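## Task

Play the chart on the recorder. Pressing the green button sets the pen carriage moving at once, and it makes one single run with no pause. A key's pen marks the lane of the same colour only while the carriage moves and that key is pushed all the way down; a half-way press may or may not leave a mark. At the end every printed box needs ink on its centre line, and no ink may lie outside the boxes. On the ruler at the sheet's edge, the pens begin 20 mm before the 0 mark and travel at 8.63 mm/s. Arm bases in metres, with headings in degrees counter-clockwise from +x: arm1 x=+0.65 y=-0.28 z=+0.78 heading +164; arm2 x=+0.30 y=+0.65 z=+0.82 heading -103; arm3 x=-0.65 y=+0.22 z=+0.77 heading -12; arm4 x=-0.22 y=-0.65 z=+0.79 heading +73. Anything that is right at the end only because a robot is holding it does not count.

## Robot and tools

Robots: four identical i2rt Big YAM arms named arm1, arm2, arm3, arm4, each with six revolute joints, a two-finger gripper and a wrist camera that rides above the hand looking toward the fingertips. Reach is roughly 1.0 m from the joint1 axis. Joints move at different speeds, so the hand can sweep a wide curve between postures. The arms do not coordinate: if one stalls, the others keep going.

Frame: one shared scene frame, origin on the floor, +z up. Base positions and headings are given in each task. The hand point is midway between the fingertips; its z axis runs along the fingers and the fingers open along its y axis.

Joint meaning and ranges (radians, gripper in metres; the number after ± is the tolerance for counting a target reached):
- joint1_rad -2.879 to 2.879 ±0.045: turns the arm about its base, positive counter-clockwise seen from above; 0 points the arm along its base heading.
- joint2_rad 0 to 3.141 ±0.14: shoulder; 0 has the upper arm pointing back roughly level, increasing lifts it up then forward.
- joint3_rad 0 to 3.019 ±0.09: elbow; 0 is fully folded, increasing opens it.
- joint4_rad -1.692 to 1.57 ±0.055: hand pitch, positive tilts fingers up.
- joint5_rad -1.57 to 1.57 ±0.03: hand yaw, positive toward the arm's right.
- joint6_rad -2.094 to 2.094 ±0.035: hand roll, positive clockwise viewed from behind the hand.
- gripper_m 0 to 0.093 ±0.003: fingertip gap; each finger pad can squeeze about 50 to 62 N.

Tools:
- execute_actions(actions, cameras): actions is a list holding one action or none. The action is an object keyed by arm name; under each arm is "joints", an object of absolute joint targets by name (the names above). Every value is a target posture, not an offset. Arms and joints you omit keep their previous targets and may still be pushing. All listed motions begin together and may finish at different times; no action lasts over 15 s. Unknown keys or out-of-range values make the whole call rejected with nothing moving. cameras selects images: arm1_cam_wrist, arm2_cam_wrist, arm3_cam_wrist, arm4_cam_wrist, cam_sheet (fixed overhead on the recorder sheet), or all; omitted/null means all, [] means none. An empty actions list just reports state and images.
- wait(seconds): 0 to 10 s, commands nothing, returns the same report.
- zoom_image(camera, region): region is [x0, y0, x1, y1] in pixels of the latest full image from that camera, top-left origin, at most 504 by 504.
- read_manual(section): returns URDF licence texts only.
- finished_scene(scene): ends scene 1 or 2 for good and reports success; the next scene's task comes in its result.

Result lines: joint_positions gives each arm's measured joints; joint torques are raw drive outputs with per-arm offset, scale and noise, nonzero even in free air. joint_status tells how each commanded joint ended: reached, off_target (stopped short and maybe still pushing), contact_stop or time_out (target dropped and joint holds where it stopped, though a timed-out joint may keep a nearby target, within 0.375, 0.375, 0.113, 0.225, 0.075, 0.3 rad for joints 1-6, and keep pushing), not_followed (a self/inter-arm clearance check blocked the arm's targets; a line 'joint command not followed' with a 'cause:' explains it; the gripper part still runs, and blocked targets may be retried on later actions). on_its_own lists joints the call did not command; 'held at' is the held target, not the position. The pictures line names the cameras in image order. Calibration lines give each camera's intrinsics and world-to-camera transform; those numbers can be a few degrees and millimetres off.

Cautions: a forceful squeeze between two robots fails the task and ends the run, and a hard collision may; the clearance check can be late and ignores fingers, gripper housing and wrist camera. Nothing reports robot-to-robot contact. The arms do not stop on contact and can press hard; to relieve a stalled joint, command its reported position. Tiny target changes may not move a joint. Sustained load heats motors: MOTOR HOT appears at 85 °C, and at 100 °C that arm goes limp and falls (OVER-TEMPERATURE FAULT, joints show limit_stop_at_motor_heat; resend targets). Avoid drops, slams and very hard pushes. After a reported stop, later motion calls in the same reply are skipped. The simulation keeps running while you compose a reply, with the arms holding the last command, so timing of key presses against the moving carriage must account for that delay.

Each tool is called in YAML: its name, and indented under it one key for each argument.

## Session

I'll start by looking at the scene.

execute_actions:
  actions: []

Scene clock: 0.00 s.
Joint torques (N m, as the arm reports them, + toward a larger angle): no reading
Motor temperatures (°C, as the motors report them): arm1=[24 27 24 26 24 25] | arm2=[26 24 25 24 23 23] | arm3=[24 25 24 26 23 24] | arm4=[27 26 25 23 23 24]
arm1.joint_positions: joint1_rad=-0.190 joint2_rad=+0.437 joint3_rad=+1.622 joint4_rad=-1.389 joint5_rad=+0.261 joint6_rad=-0.451 gripper_m=+0.095
arm1.joint_status: not commanded
arm1.hand: x=+0.5992 y=-0.1995 z=+1.4409 quat_wxyz=(-0.367, +0.766, -0.091, -0.520) (m; scene frame)
arm2.joint_positions: joint1_rad=-0.034 joint2_rad=+0.602 joint3_rad=+1.498 joint4_rad=-1.174 joint5_rad=-0.072 joint6_rad=+0.738 gripper_m=+0.095
arm2.joint_status: not commanded
arm2.hand: x=+0.2477 y=+0.4300 z=+1.4533 quat_wxyz=(-0.530, -0.761, -0.244, +0.283) (m; scene frame)
arm3.joint_positions: joint1_rad=+0.386 joint2_rad=+0.510 joint3_rad=+1.430 joint4_rad=-1.270 joint5_rad=-0.260 joint6_rad=+0.746 gripper_m=+0.094
arm3.joint_status: not commanded
arm3.hand: x=-0.4845 y=+0.2923 z=+1.3669 quat_wxyz=(-0.465, -0.157, -0.798, -0.350) (m; scene frame)
arm4.joint_positions: joint1_rad=-0.426 joint2_rad=+0.483 joint3_rad=+1.486 joint4_rad=-1.435 joint5_rad=+0.157 joint6_rad=-0.062 gripper_m=+0.095
arm4.joint_status: not commanded
arm4.hand: x=-0.0942 y=-0.5584 z=+1.3722 quat_wxyz=(-0.516, +0.329, -0.777, -0.146) (m; scene frame)
pictures: arm1_cam_wrist, arm2_cam_wrist, arm3_cam_wrist, arm4_cam_wrist, cam_sheet
Images, in order (width x height): arm1_cam_wrist 504x504, arm2_cam_wrist 504x504, arm3_cam_wrist 504x504, arm4_cam_wrist 504x504, cam_sheet 504x504.

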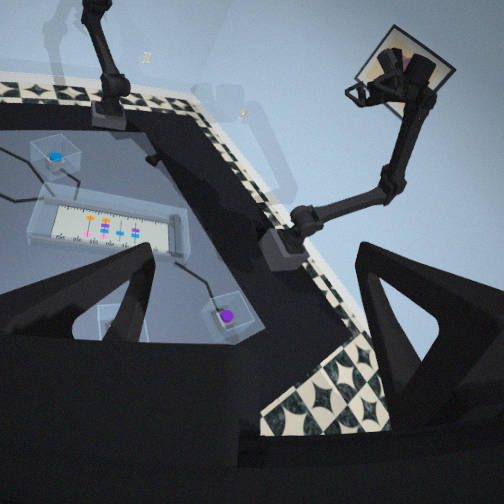

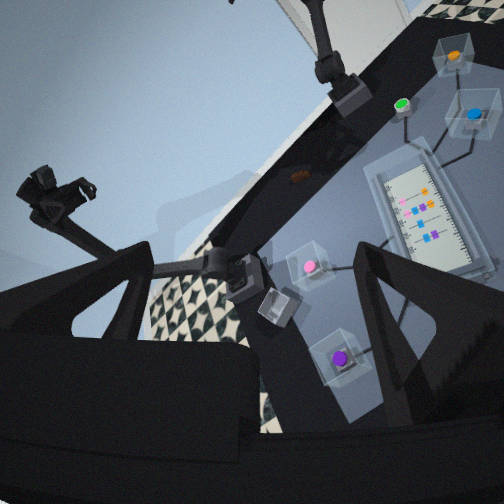

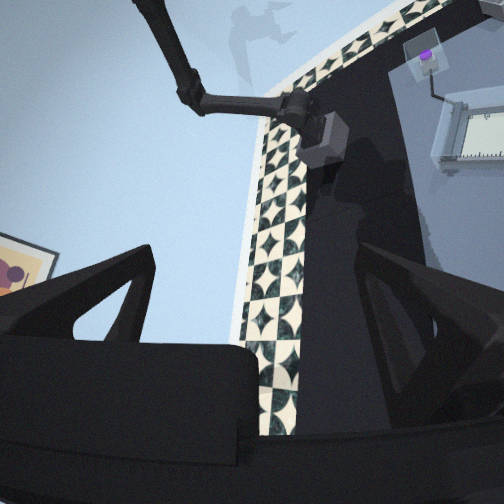

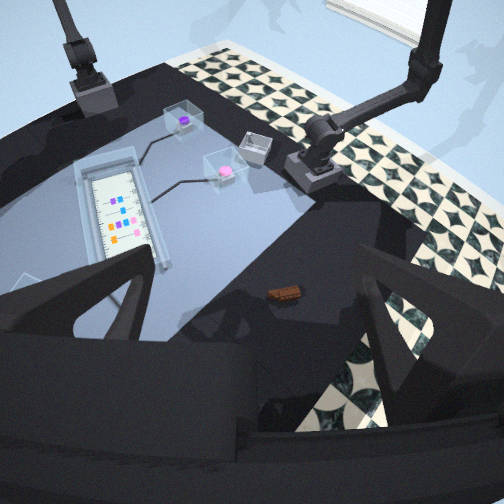

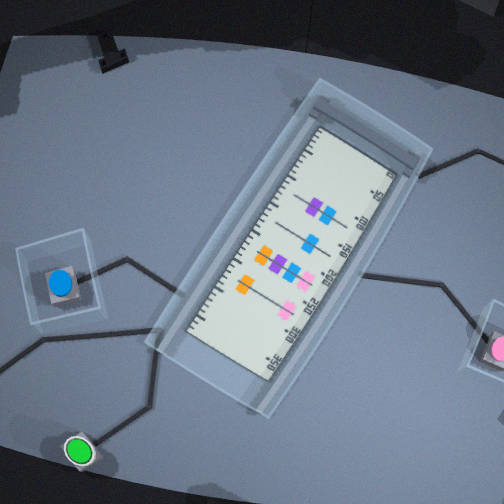

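zoom_image:
  camera: "cam_sheet"
  region: [140, 70, 440, 420]

zoom_image:
  camera: "cam_sheet"
  region: [250, 150, 410, 310]

zoom_image:
  camera: "cam_sheet"
  region: [220, 230, 370, 380]

Region (140, 70, 440, 420) of cam_sheet's 504x504 image, scaled by 1.440, with more detail than that image has; it fills the left 432 columns of this view, and the rest is white.

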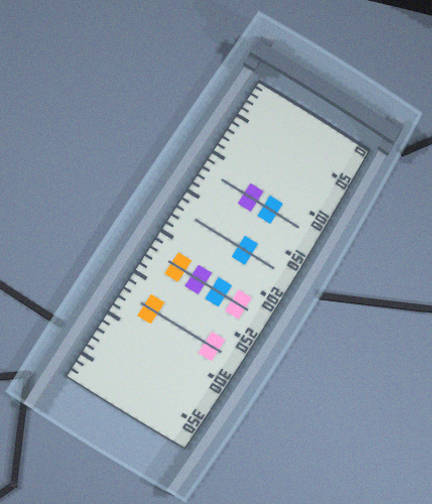

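Region (250, 150, 410, 310) of cam_sheet's 504x504 image, scaled by 3.150, with more detail than that image has.

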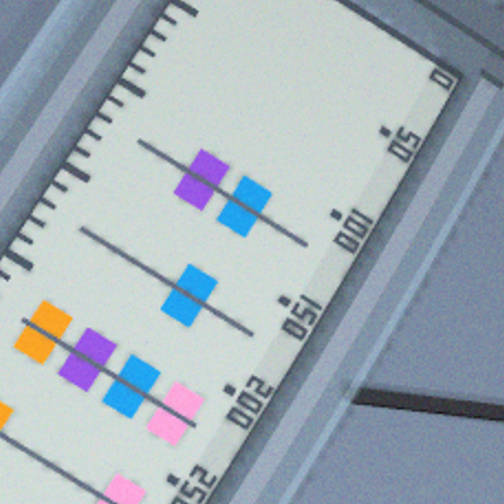

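Region (220, 230, 370, 380) of cam_sheet's 504x504 image, scaled by 3.360, with more detail than that image has.

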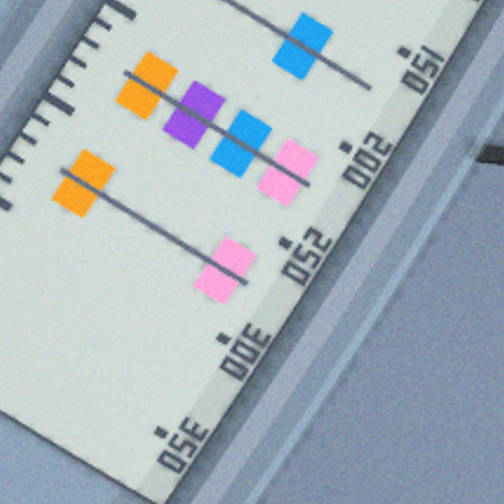

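zoom_image:
  camera: "cam_sheet"
  region: [0, 210, 140, 350]

zoom_image:
  camera: "arm2_cam_wrist"
  region: [250, 230, 400, 400]

zoom_image:
  camera: "arm2_cam_wrist"
  region: [370, 20, 504, 154]

zoom_image:
  camera: "arm4_cam_wrist"
  region: [150, 90, 290, 210]

Region (0, 210, 140, 350) of cam_sheet's 504x504 image, scaled by 3.600, with more detail than that image has.

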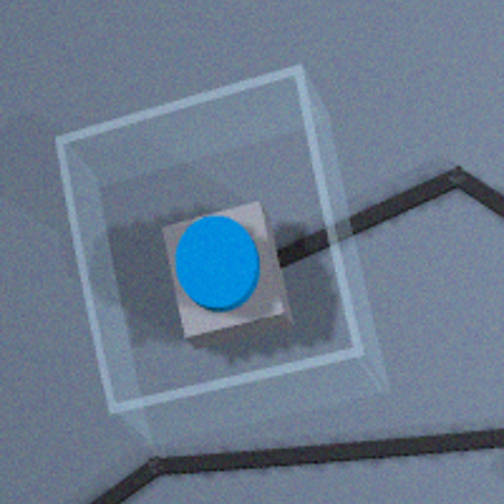

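Region (250, 230, 400, 400) of arm2_cam_wrist's 504x504 image, scaled by 2.965, with more detail than that image has; it fills the left 445 columns of this view, and the rest is white.

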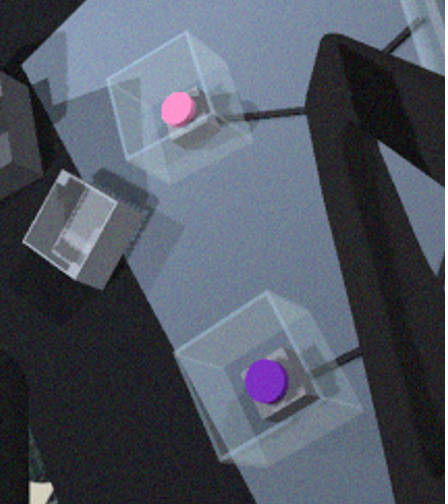

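Region (370, 20, 504, 154) of arm2_cam_wrist's 504x504 image, scaled by 3.761, with more detail than that image has.

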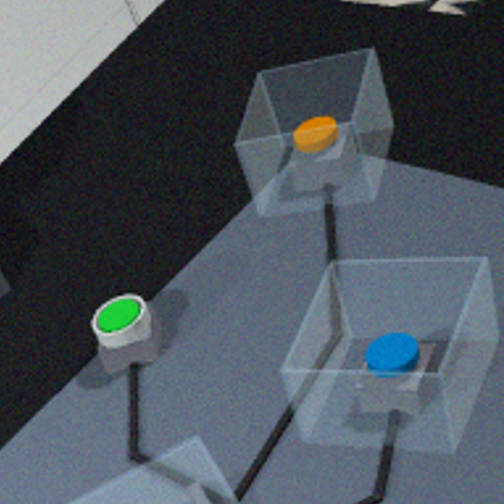

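Region (150, 90, 290, 210) of arm4_cam_wrist's 504x504 image, scaled by 3.600, with more detail than that image has; it fills the top 432 rows of this view, and the rest is white.

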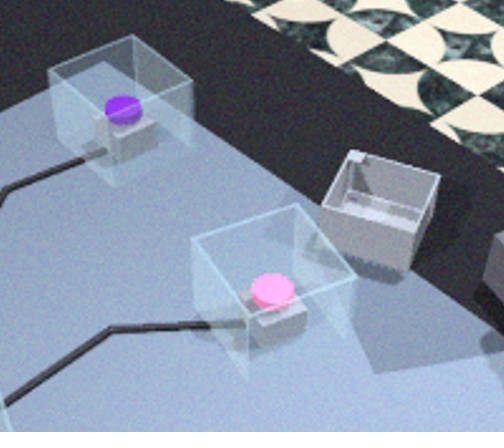

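execute_actions:
  actions:
    - {"arm1":{"joints":{"joint1_rad":-0.295,"joint2_rad":1.34,"joint3_rad":0.874,"joint4_rad":-1.104,"joint5_rad":0,"joint6_rad":0,"gripper_m":0}},"arm2":{"joints":{"joint1_rad":0.552,"joint2_rad":1.68,"joint3_rad":1.149,"joint4_rad":-1.039,"joint5_rad":0,"joint6_rad":0,"gripper_m":0}},"arm3":{"joints":{"joint1_rad":-0.592,"joint2_rad":1.585,"joint3_rad":1.175,"joint4_rad":-1.16,"joint5_rad":0,"joint6_rad":-1.0,"gripper_m":0}},"arm4":{"joints":{"joint1_rad":1.224,"joint3_rad":1.238,"joint4_rad":-1.241,"joint5_rad":0,"joint6_rad":0,"gripper_m":0}}}

Scene clock: 10.13 s.
Joint torques (N m, as the arm reports them, + toward a larger angle): arm1=[-2.16 -6.82  8.28  0.37 -0.17  0.17] | arm2=[ -0.52 -12.6    8.17   0.18  -0.02  -0.1 ] | arm3=[  0.64 -14.81   8.31   0.63  -0.12  -0.16] | arm4=[ 0.84  2.88  8.4   2.49 -0.17  0.18]
Motor temperatures (°C, as the motors report them): arm1=[24 27 25 26 24 25] | arm2=[26 24 27 24 23 23] | arm3=[24 25 25 26 23 24] | arm4=[27 26 26 23 23 24]
arm1.joint_positions: joint1_rad=-0.288 joint2_rad=+1.318 joint3_rad=+0.870 joint4_rad=-1.102 joint5_rad=+0.004 joint6_rad=-0.014 gripper_m=+0.001
arm1.joint_status: all done
arm1.hand: x=+0.3628 y=-0.0951 z=+0.8881 quat_wxyz=(-0.002, +0.962, -0.273, -0.014) (m; scene frame)
arm2.joint_positions: joint1_rad=+0.559 joint2_rad=+1.675 joint3_rad=+1.138 joint4_rad=-1.043 joint5_rad=+0.001 joint6_rad=+0.013 gripper_m=+0.001
arm2.joint_status: all done
arm2.hand: x=+0.4484 y=+0.2202 z=+0.8820 quat_wxyz=(+0.000, -0.585, -0.811, -0.007) (m; scene frame)
arm3.joint_positions: joint1_rad=-0.599 joint2_rad=+1.583 joint3_rad=+1.171 joint4_rad=-1.162 joint5_rad=+0.000 joint6_rad=-0.988 gripper_m=+0.000
arm3.joint_status: all done
arm3.hand: x=-0.3452 y=-0.1014 z=+0.8798 quat_wxyz=(-0.004, +0.090, -0.996, -0.003) (m; scene frame)
arm4.joint_positions: joint1_rad=+1.218 joint2_rad=+0.486 joint3_rad=+1.225 joint4_rad=-1.256 joint5_rad=+0.001 joint6_rad=-0.011 gripper_m=+0.001
arm4.joint_status: all done
arm4.hand: x=-0.3821 y=-0.5180 z=+1.2934 quat_wxyz=(-0.161, +0.816, -0.274, -0.482) (m; scene frame)
pictures: arm1_cam_wrist, arm2_cam_wrist, arm3_cam_wrist, arm4_cam_wrist, cam_sheet
camera_calibration (this result's frames):
arm1_cam_wrist: T_world_to_cam=[[0.536214, 0.844012, -0.0108439, -0.109216], [0.694834, -0.434072, 0.5734, -0.798931], [0.47925, -0.315, -0.819204, 0.640785], [0, 0, 0, 1]] pos_world=[0.306592, -0.0527662, 0.981856]
arm2_cam_wrist: T_world_to_cam=[[-0.939578, -0.341911, -0.0170185, 0.512451], [-0.285441, 0.755015, 0.590318, -0.555084], [-0.188987, 0.559508, -0.806991, 0.797559], [0, 0, 0, 1]] pos_world=[0.473773, 0.148069, 0.98002]
arm3_cam_wrist: T_world_to_cam=[[0.166348, -0.986033, -0.0081878, -0.0344267], [-0.801684, -0.140073, 0.581105, -0.800599], [-0.574135, -0.0901014, -0.813788, 0.632866], [0, 0, 0, 1]] pos_world=[-0.27275, -0.0890659, 0.979968]
arm4_cam_wrist: T_world_to_cam=[[0.590763, 0.806845, -0.00098788, 0.641852], [0.728379, -0.533837, -0.429515, 0.565601], [-0.347079, 0.253022, -0.903059, 1.29228], [0, 0, 0, 1]] pos_world=[-0.342632, -0.542911, 1.41057]
Images, in order (width x height): arm1_cam_wrist 504x504, arm2_cam_wrist 504x504, arm3_cam_wrist 504x504, arm4_cam_wrist 504x504, cam_sheet 504x504.

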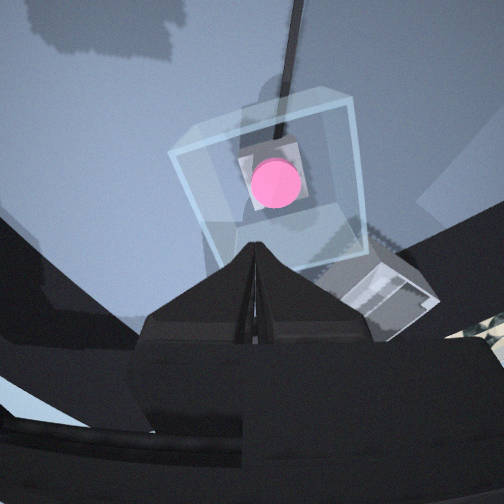

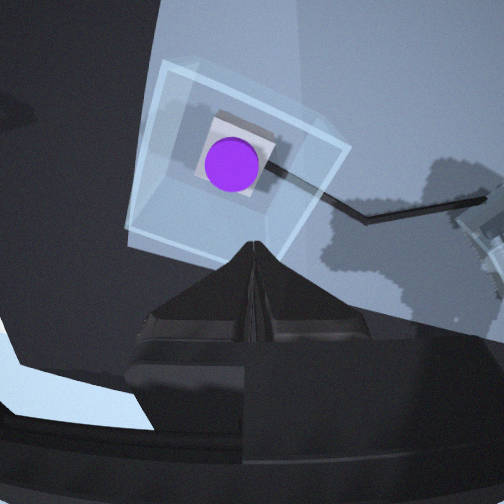

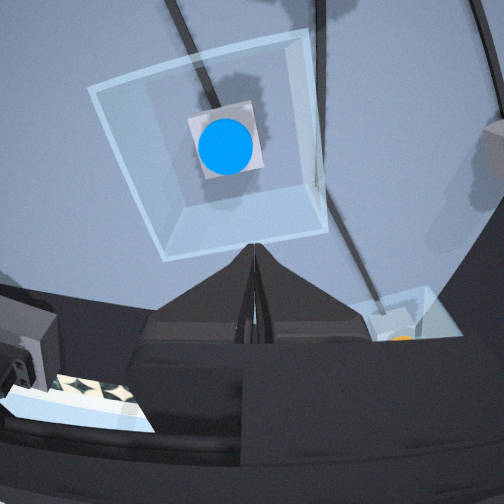

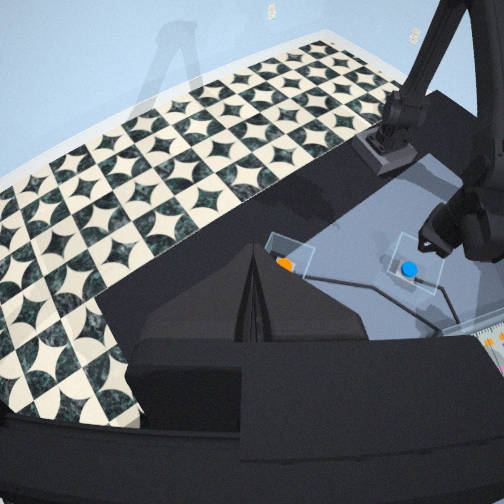

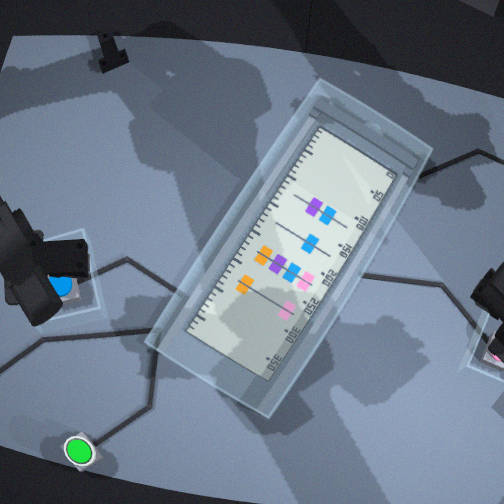

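execute_actions:
  actions:
    - {"arm1":{"joints":{"joint1_rad":-0.338,"joint2_rad":1.434,"joint3_rad":0.773,"joint4_rad":-0.910,"joint6_rad":-0.36}},"arm2":{"joints":{"joint1_rad":0.597,"joint2_rad":1.792,"joint3_rad":1.104,"joint4_rad":-0.883,"joint6_rad":0.5}},"arm3":{"joints":{"joint1_rad":-0.526,"joint2_rad":1.649,"joint3_rad":1.075,"joint4_rad":-0.997,"joint6_rad":-1.11}},"arm4":{"joints":{"joint1_rad":1.055,"joint2_rad":1.62,"joint3_rad":1.16,"joint4_rad":-1.111}}}

Scene clock: 15.57 s.
Joint torques (N m, as the arm reports them, + toward a larger angle): arm1=[-2.1  -9.27  7.35  0.75 -0.17 -0.09] | arm2=[  0.12 -14.22   7.     0.4    0.02   0.2 ] | arm3=[ -0.68 -15.41   7.84   0.9   -0.12  -0.16] | arm4=[  0.35 -10.43   8.33   0.62  -0.17   0.17]
Motor temperatures (°C, as the motors report them): arm1=[24 27 26 26 24 25] | arm2=[26 24 27 24 23 23] | arm3=[24 25 25 26 23 24] | arm4=[27 26 27 23 23 24]
arm1.joint_positions: joint1_rad=-0.332 joint2_rad=+1.431 joint3_rad=+0.768 joint4_rad=-0.919 joint5_rad=+0.002 joint6_rad=-0.346 gripper_m=+0.001
arm1.joint_status: all done
arm1.hand: x=+0.3766 y=-0.0871 z=+0.8191 quat_wxyz=(+0.003, +0.991, -0.132, +0.001) (m; scene frame)
arm2.joint_positions: joint1_rad=+0.597 joint2_rad=+1.797 joint3_rad=+1.099 joint4_rad=-0.892 joint5_rad=+0.001 joint6_rad=+0.487 gripper_m=+0.001
arm2.joint_status: all done
arm2.hand: x=+0.4675 y=+0.2205 z=+0.8167 quat_wxyz=(+0.006, -0.746, -0.666, -0.008) (m; scene frame)
arm3.joint_positions: joint1_rad=-0.519 joint2_rad=+1.652 joint3_rad=+1.067 joint4_rad=-1.006 joint5_rad=+0.000 joint6_rad=-1.099 gripper_m=+0.000
arm3.joint_status: all done
arm3.hand: x=-0.3273 y=-0.0696 z=+0.8161 quat_wxyz=(+0.001, +0.184, -0.983, -0.009) (m; scene frame)
arm4.joint_positions: joint1_rad=+1.059 joint2_rad=+1.614 joint3_rad=+1.148 joint4_rad=-1.115 joint5_rad=+0.001 joint6_rad=-0.011 gripper_m=+0.001
arm4.joint_status: all done
arm4.hand: x=-0.5245 y=-0.3271 z=+0.8804 quat_wxyz=(+0.006, +0.921, -0.389, -0.002) (m; scene frame)
pictures: arm1_cam_wrist, arm2_cam_wrist, arm3_cam_wrist, arm4_cam_wrist, cam_sheet
camera_calibration (this result's frames):
arm1_cam_wrist: T_world_to_cam=[[0.27559, 0.961179, -0.0135654, -0.0135009], [0.772774, -0.213133, 0.597825, -0.795614], [0.571726, -0.175238, -0.801512, 0.543082], [0, 0, 0, 1]] pos_world=[0.308057, -0.0614267, 0.910742]
arm2_cam_wrist: T_world_to_cam=[[-0.996214, 0.0865306, -0.00838464, 0.454371], [0.064226, 0.797547, 0.599828, -0.691867], [0.0585907, 0.597019, -0.800085, 0.618701], [0, 0, 0, 1]] pos_world=[0.460836, 0.143103, 0.913824]
arm3_cam_wrist: T_world_to_cam=[[0.349517, -0.936686, -0.0213866, 0.0676369], [-0.75415, -0.294804, 0.586813, -0.74463], [-0.555964, -0.188973, -0.80944, 0.589741], [0, 0, 0, 1]] pos_world=[-0.257328, -0.0447202, 0.915766]
arm4_cam_wrist: T_world_to_cam=[[0.711161, 0.70256, -0.0256615, 0.622284], [0.581605, -0.567435, 0.582884, -0.38543], [0.39495, -0.42945, -0.81215, 0.907461], [0, 0, 0, 1]] pos_world=[-0.576778, -0.266189, 0.977624]
Images, in order (width x height): arm1_cam_wrist 504x504, arm2_cam_wrist 504x504, arm3_cam_wrist 504x504, arm4_cam_wrist 504x504, cam_sheet 504x504.

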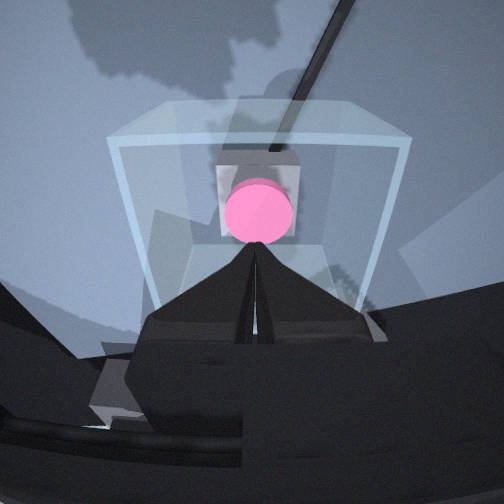

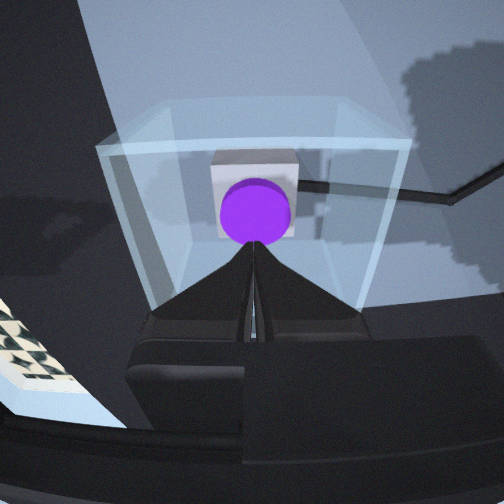

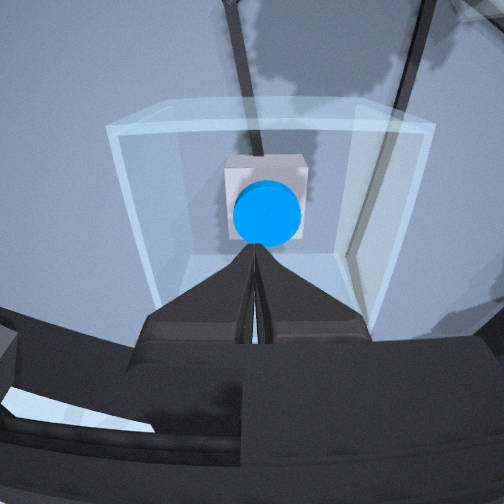

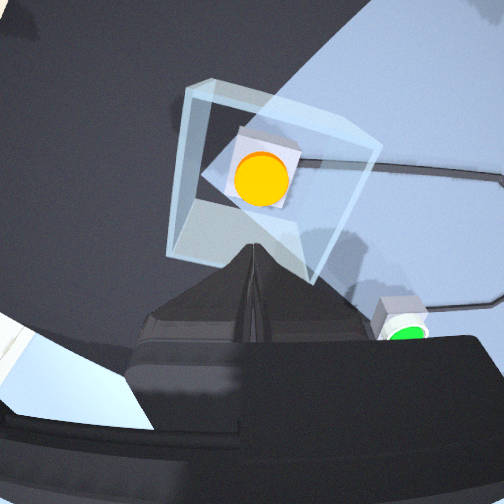

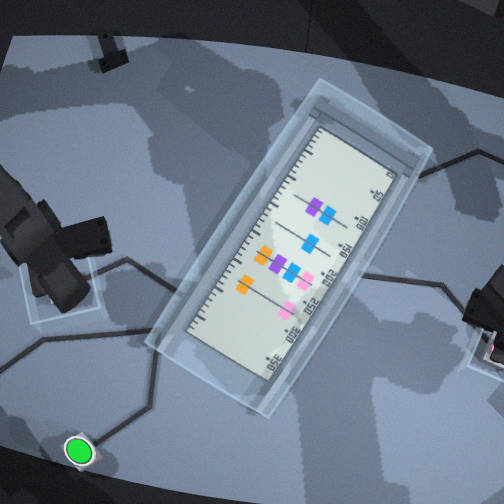

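zoom_image:
  camera: "arm1_cam_wrist"
  region: [190, 140, 330, 280]

zoom_image:
  camera: "arm2_cam_wrist"
  region: [190, 140, 330, 280]

zoom_image:
  camera: "arm3_cam_wrist"
  region: [190, 140, 330, 280]

zoom_image:
  camera: "arm4_cam_wrist"
  region: [190, 120, 330, 260]

Region (190, 140, 330, 280) of arm1_cam_wrist's 504x504 image, scaled by 3.600, with more detail than that image has.

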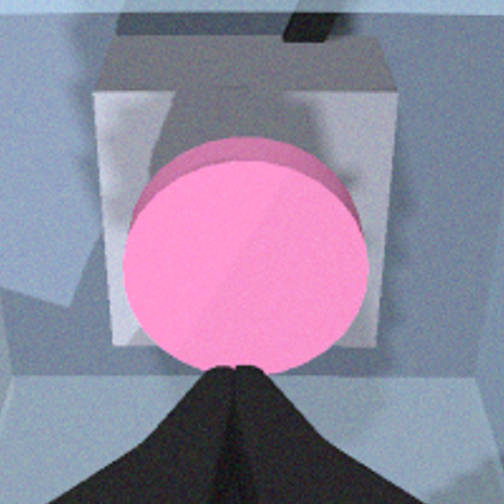

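Region (190, 140, 330, 280) of arm2_cam_wrist's 504x504 image, scaled by 3.600, with more detail than that image has.

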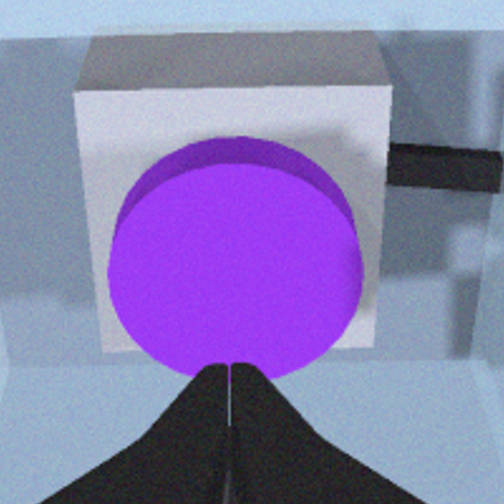

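Region (190, 140, 330, 280) of arm3_cam_wrist's 504x504 image, scaled by 3.600, with more detail than that image has.

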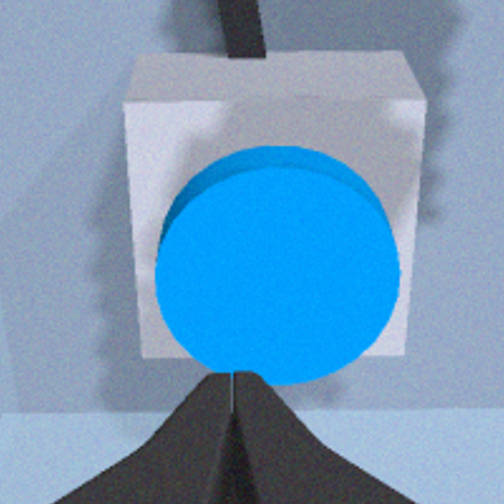

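Region (190, 120, 330, 260) of arm4_cam_wrist's 504x504 image, scaled by 3.600, with more detail than that image has.

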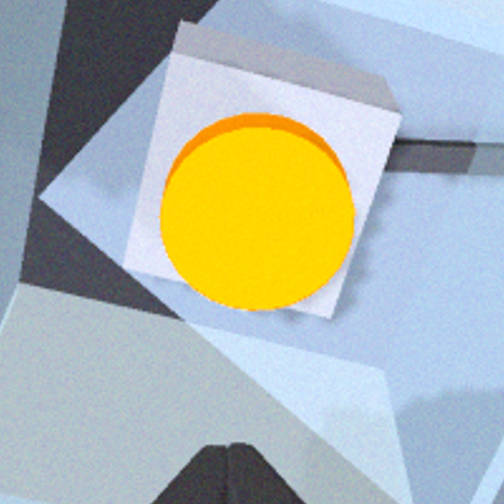

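execute_actions:
  actions:
    - {"arm1":{"joints":{"joint2_rad":1.544,"joint3_rad":0.722,"joint4_rad":-0.738}},"arm2":{"joints":{"joint2_rad":1.883,"joint3_rad":1.072,"joint4_rad":-0.749}},"arm3":{"joints":{"joint1_rad":-0.535,"joint2_rad":1.732,"joint3_rad":1.028,"joint4_rad":-0.856}},"arm4":{"joints":{"joint1_rad":1.044,"joint2_rad":1.69,"joint3_rad":1.066,"joint4_rad":-0.933,"joint6_rad":-1.27}}}

Scene clock: 21.20 s.
Joint torques (N m, as the arm reports them, + toward a larger angle): arm1=[-2.25 -9.3   6.07  1.06 -0.17 -0.11] | arm2=[  0.11 -13.32   5.88   0.7    0.02   0.19] | arm3=[ -0.69 -15.37   6.73   1.27  -0.14  -0.16] | arm4=[ -0.14 -11.06   7.55   0.73  -0.25  -0.06]
Motor temperatures (°C, as the motors report them): arm1=[24 27 26 26 24 25] | arm2=[26 24 27 24 23 23] | arm3=[24 25 25 26 23 24] | arm4=[27 26 27 23 23 24]
arm1.joint_positions: joint1_rad=-0.332 joint2_rad=+1.535 joint3_rad=+0.725 joint4_rad=-0.753 joint5_rad=+0.002 joint6_rad=-0.346 gripper_m=+0.001
arm1.joint_status: all done
arm1.hand: x=+0.3709 y=-0.0836 z=+0.7741 quat_wxyz=(-0.001, +0.991, -0.132, -0.007) (m; scene frame)
arm2.joint_positions: joint1_rad=+0.597 joint2_rad=+1.873 joint3_rad=+1.078 joint4_rad=-0.762 joint5_rad=+0.001 joint6_rad=+0.487 gripper_m=+0.001
arm2.joint_status: all done
arm2.hand: x=+0.4712 y=+0.2123 z=+0.7765 quat_wxyz=(-0.009, -0.746, -0.665, -0.002) (m; scene frame)
arm3.joint_positions: joint1_rad=-0.529 joint2_rad=+1.728 joint3_rad=+1.027 joint4_rad=-0.870 joint5_rad=+0.000 joint6_rad=-1.099 gripper_m=+0.000
arm3.joint_status: all done
arm3.hand: x=-0.3250 y=-0.0767 z=+0.7721 quat_wxyz=(-0.005, +0.179, -0.984, -0.001) (m; scene frame)
arm4.joint_positions: joint1_rad=+1.054 joint2_rad=+1.689 joint3_rad=+1.054 joint4_rad=-0.941 joint5_rad=+0.001 joint6_rad=-1.258 gripper_m=+0.001
arm4.joint_status: all done
arm4.hand: x=-0.5206 y=-0.3289 z=+0.8180 quat_wxyz=(+0.002, +0.976, +0.219, -0.006) (m; scene frame)
pictures: arm1_cam_wrist, arm2_cam_wrist, arm3_cam_wrist, arm4_cam_wrist, cam_sheet
camera_calibration (this result's frames):
arm1_cam_wrist: T_world_to_cam=[[0.275557, 0.961255, -0.00760104, -0.0205982], [0.781607, -0.219442, 0.583896, -0.756527], [0.559605, -0.166838, -0.811793, 0.524007], [0, 0, 0, 1]] pos_world=[0.303747, -0.0587895, 0.866962]
arm2_cam_wrist: T_world_to_cam=[[-0.995942, 0.0871941, -0.0222665, 0.468902], [0.0584178, 0.814616, 0.577052, -0.6447], [0.0684541, 0.57341, -0.816404, 0.604211], [0, 0, 0, 1]] pos_world=[0.4633, 0.137837, 0.875746]
arm3_cam_wrist: T_world_to_cam=[[0.340586, -0.940207, -0.00358863, 0.0422691], [-0.76567, -0.279572, 0.579301, -0.715937], [-0.545665, -0.194554, -0.815106, 0.561311], [0, 0, 0, 1]] pos_world=[-0.25628, -0.0512089, 0.872422]
arm4_cam_wrist: T_world_to_cam=[[-0.435607, 0.900041, -0.0131305, 0.076911], [0.735236, 0.364183, 0.571663, 0.0432688], [0.519302, 0.239366, -0.820384, 1.14593], [0, 0, 0, 1]] pos_world=[-0.593393, -0.359277, 0.916376]
Images, in order (width x height): arm1_cam_wrist 504x504, arm2_cam_wrist 504x504, arm3_cam_wrist 504x504, arm4_cam_wrist 504x504, cam_sheet 504x504.

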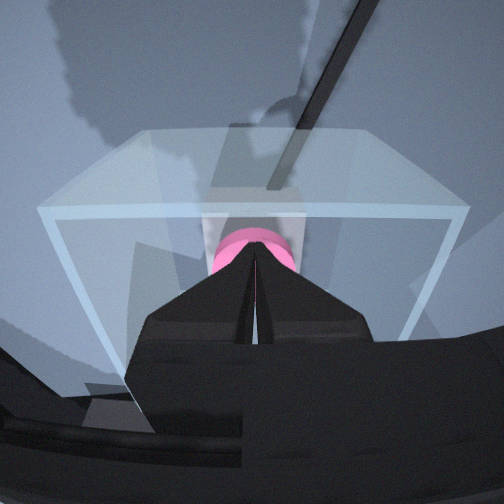

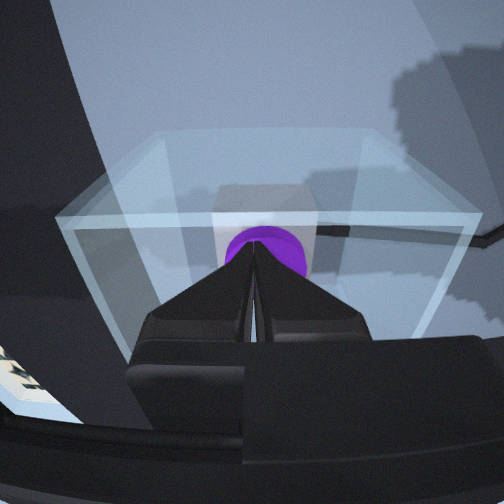

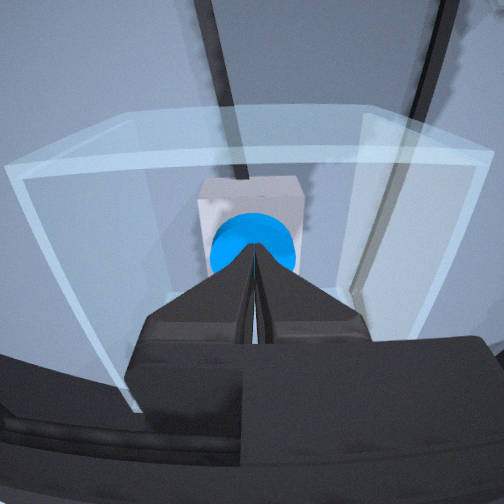

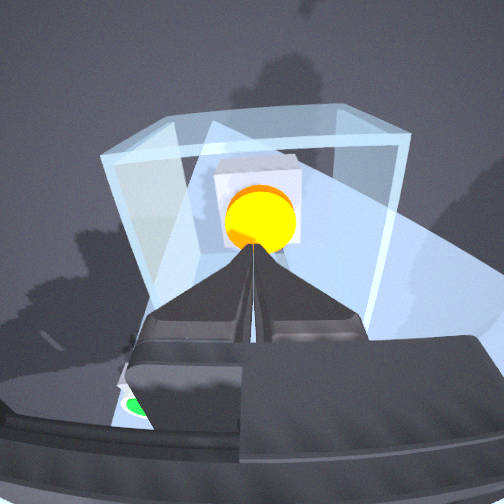

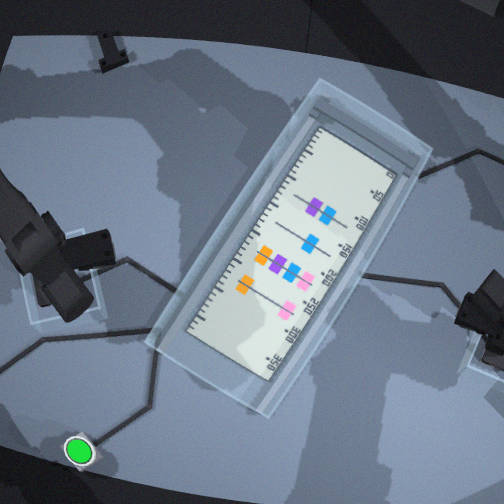

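zoom_image:
  camera: "arm1_cam_wrist"
  region: [185, 170, 325, 310]

zoom_image:
  camera: "arm2_cam_wrist"
  region: [185, 170, 325, 310]

zoom_image:
  camera: "arm3_cam_wrist"
  region: [185, 170, 325, 310]

zoom_image:
  camera: "cam_sheet"
  region: [290, 70, 440, 220]

Region (185, 170, 325, 310) of arm1_cam_wrist's 504x504 image, scaled by 3.600, with more detail than that image has.

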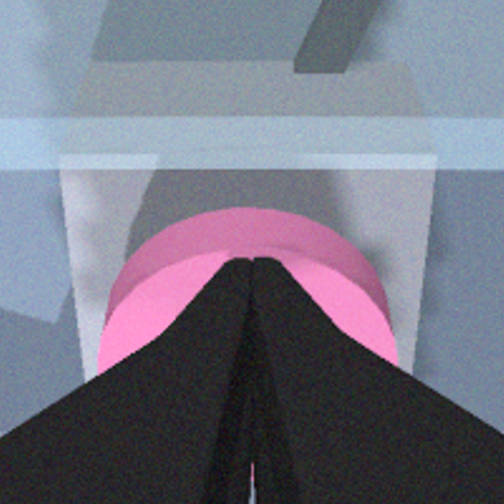

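Region (185, 170, 325, 310) of arm2_cam_wrist's 504x504 image, scaled by 3.600, with more detail than that image has.

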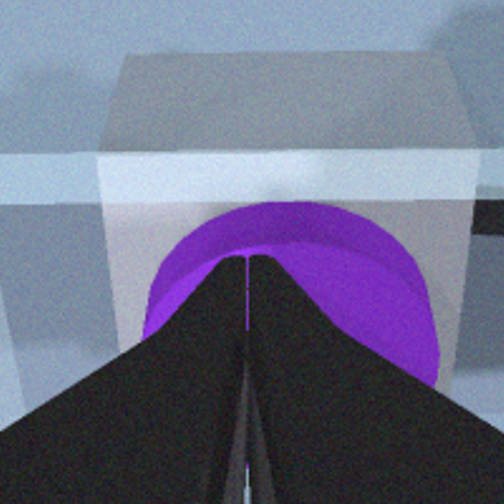

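Region (185, 170, 325, 310) of arm3_cam_wrist's 504x504 image, scaled by 3.600, with more detail than that image has.

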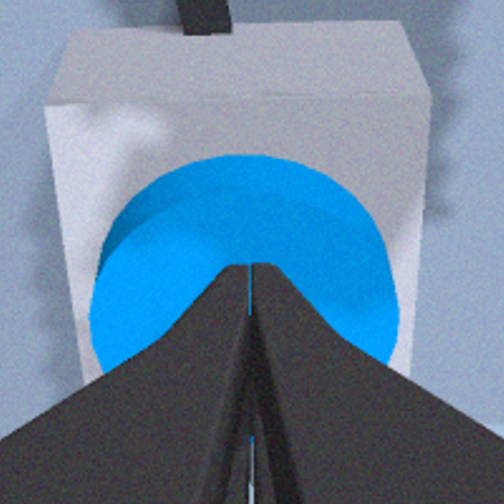

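Region (290, 70, 440, 220) of cam_sheet's 504x504 image, scaled by 3.360, with more detail than that image has.

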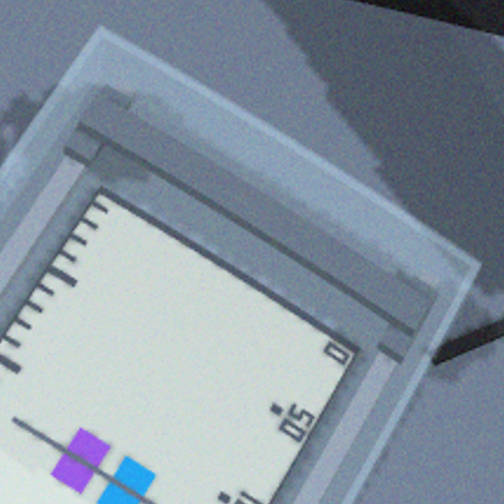

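zoom_image:
  camera: "arm4_cam_wrist"
  region: [190, 140, 330, 280]

Region (190, 140, 330, 280) of arm4_cam_wrist's 504x504 image, scaled by 3.600, with more detail than that image has.

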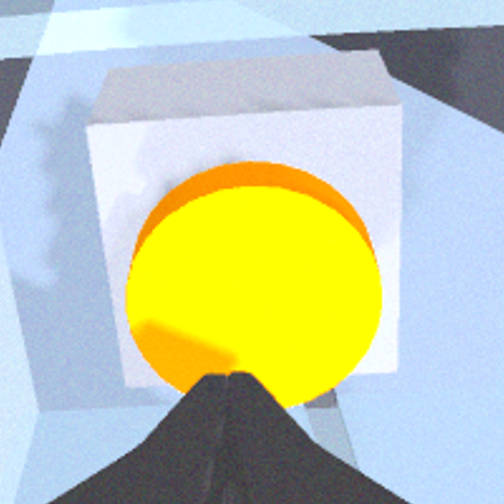

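execute_actions:
  actions:
    - {"arm1":{"joints":{"joint2_rad":1.575,"joint3_rad":0.700,"joint4_rad":-0.753}},"arm2":{"joints":{"joint2_rad":1.918,"joint3_rad":1.048,"joint4_rad":-0.762}},"arm3":{"joints":{"joint2_rad":1.773,"joint3_rad":0.997,"joint4_rad":-0.870}},"arm4":{"joints":{"joint1_rad":1.038,"joint2_rad":1.80,"joint3_rad":1.004,"joint4_rad":-0.818}}}

Scene clock: 23.70 s.
Joint torques (N m, as the arm reports them, + toward a larger angle): arm1=[-2.42 -6.99  4.66  0.47 -0.18 -0.11] | arm2=[  0.1  -10.34   4.5    0.04   0.02   0.19] | arm3=[ -0.94 -11.55   5.01   0.67  -0.14  -0.17] | arm4=[-0.08 -8.31  5.3   1.01 -0.27 -0.04]
Motor temperatures (°C, as the motors report them): arm1=[24 27 26 26 24 25] | arm2=[26 24 27 24 23 23] | arm3=[24 25 25 26 23 24] | arm4=[27 26 27 23 23 24]
arm1.joint_positions: joint1_rad=-0.332 joint2_rad=+1.537 joint3_rad=+0.721 joint4_rad=-0.753 joint5_rad=+0.002 joint6_rad=-0.346 gripper_m=+0.001
arm1.joint_status: all done
arm1.hand: x=+0.3730 y=-0.0850 z=+0.7722 quat_wxyz=(+0.000, +0.991, -0.132, -0.004) (m; scene frame)
arm2.joint_positions: joint1_rad=+0.597 joint2_rad=+1.873 joint3_rad=+1.073 joint4_rad=-0.762 joint5_rad=+0.001 joint6_rad=+0.487 gripper_m=+0.001
arm2.joint_status: all done
arm2.hand: x=+0.4704 y=+0.2144 z=+0.7754 quat_wxyz=(-0.007, -0.746, -0.666, -0.003) (m; scene frame)
arm3.joint_positions: joint1_rad=-0.529 joint2_rad=+1.730 joint3_rad=+1.018 joint4_rad=-0.870 joint5_rad=+0.000 joint6_rad=-1.099 gripper_m=+0.000
arm3.joint_status: all done
arm3.hand: x=-0.3284 y=-0.0735 z=+0.7688 quat_wxyz=(-0.002, +0.179, -0.984, -0.006) (m; scene frame)
arm4.joint_positions: joint1_rad=+1.048 joint2_rad=+1.752 joint3_rad=+1.016 joint4_rad=-0.832 joint5_rad=+0.001 joint6_rad=-1.260 gripper_m=+0.001
arm4.joint_status: all done
arm4.hand: x=-0.5197 y=-0.3266 z=+0.7802 quat_wxyz=(-0.002, +0.976, +0.217, -0.008) (m; scene frame)
pictures: arm1_cam_wrist, arm2_cam_wrist, arm3_cam_wrist, arm4_cam_wrist, cam_sheet
camera_calibration (this result's frames):
arm1_cam_wrist: T_world_to_cam=[[0.275559, 0.961235, -0.00971357, -0.0181526], [0.778503, -0.217224, 0.588852, -0.759849], [0.563915, -0.169825, -0.808183, 0.516468], [0, 0, 0, 1]] pos_world=[0.305303, -0.0598993, 0.864662]
arm2_cam_wrist: T_world_to_cam=[[-0.995979, 0.0872306, -0.0204027, 0.466485], [0.0592643, 0.812358, 0.58014, -0.647965], [0.0671802, 0.576599, -0.814261, 0.600428], [0, 0, 0, 1]] pos_world=[0.462674, 0.139482, 0.874333]
arm3_cam_wrist: T_world_to_cam=[[0.340968, -0.939984, -0.0130388, 0.0538449], [-0.760948, -0.284116, 0.583298, -0.717639], [-0.551996, -0.188964, -0.812153, 0.553417], [0, 0, 0, 1]] pos_world=[-0.258962, -0.0487035, 0.868759]
arm4_cam_wrist: T_world_to_cam=[[-0.431082, 0.902298, -0.00508823, 0.071565], [0.740171, 0.356838, 0.569924, 0.0648549], [0.516057, 0.241918, -0.821682, 1.11409], [0, 0, 0, 1]] pos_world=[-0.592088, -0.357235, 0.87883]
Images, in order (width x height): arm1_cam_wrist 504x504, arm2_cam_wrist 504x504, arm3_cam_wrist 504x504, arm4_cam_wrist 504x504, cam_sheet 504x504.

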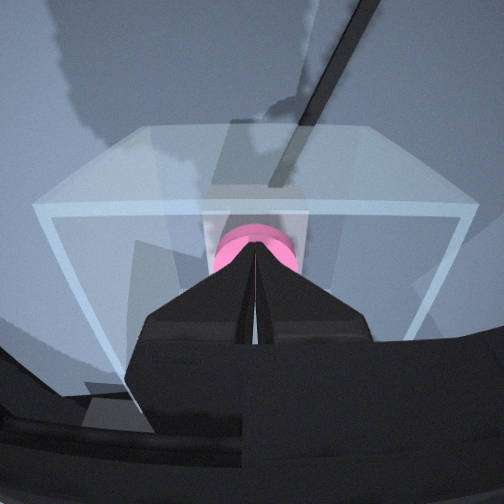

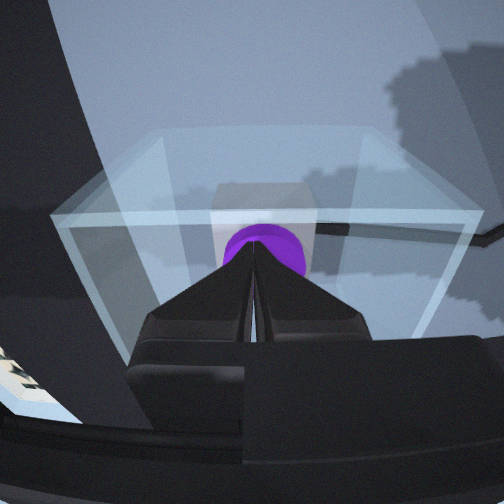

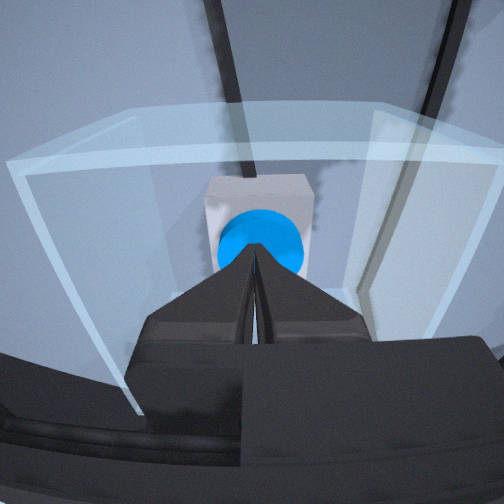

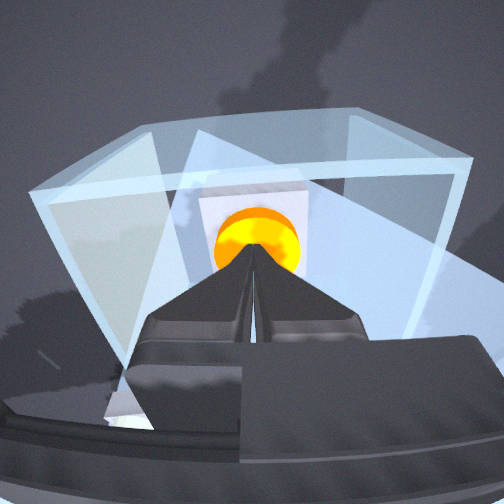

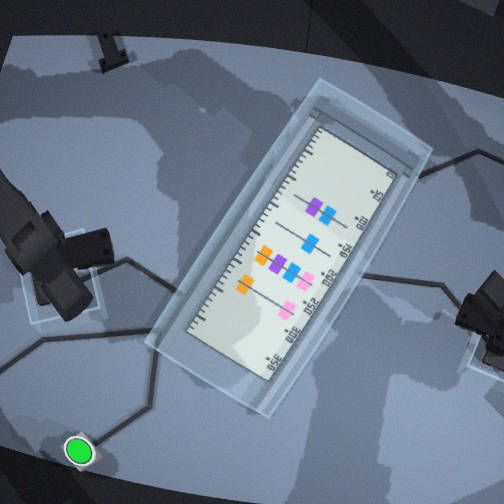

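zoom_image:
  camera: "arm3_cam_wrist"
  region: [185, 170, 325, 310]

zoom_image:
  camera: "arm4_cam_wrist"
  region: [185, 170, 325, 310]

zoom_image:
  camera: "arm1_cam_wrist"
  region: [185, 170, 325, 310]

zoom_image:
  camera: "arm2_cam_wrist"
  region: [185, 170, 325, 310]

Region (185, 170, 325, 310) of arm3_cam_wrist's 504x504 image, scaled by 3.600, with more detail than that image has.

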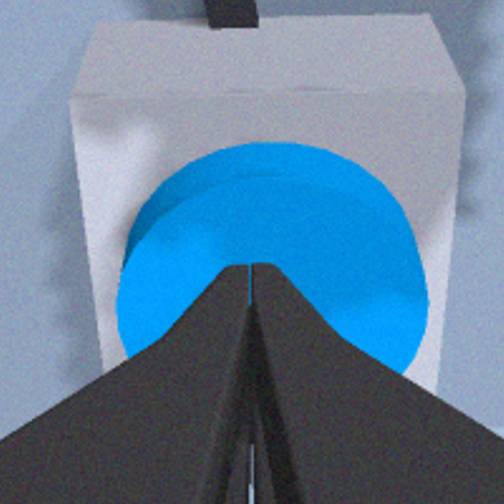

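Region (185, 170, 325, 310) of arm4_cam_wrist's 504x504 image, scaled by 3.600, with more detail than that image has.

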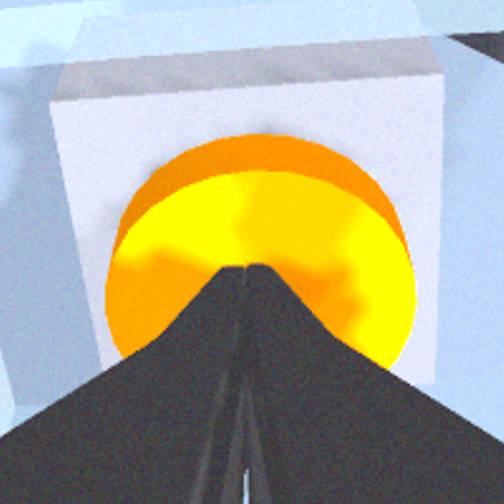

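Region (185, 170, 325, 310) of arm1_cam_wrist's 504x504 image, scaled by 3.600, with more detail than that image has.

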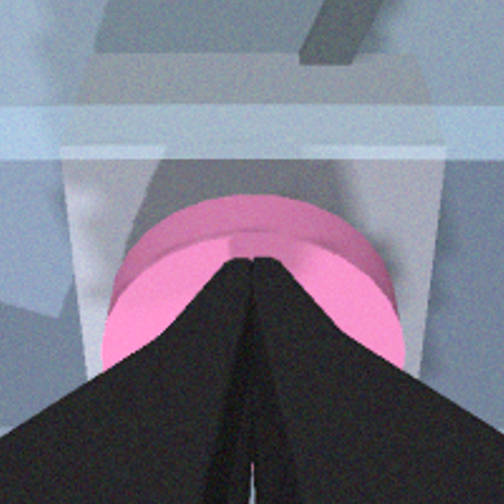

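Region (185, 170, 325, 310) of arm2_cam_wrist's 504x504 image, scaled by 3.600, with more detail than that image has.

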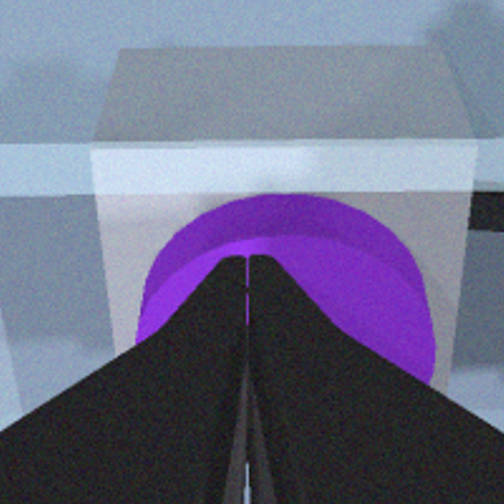

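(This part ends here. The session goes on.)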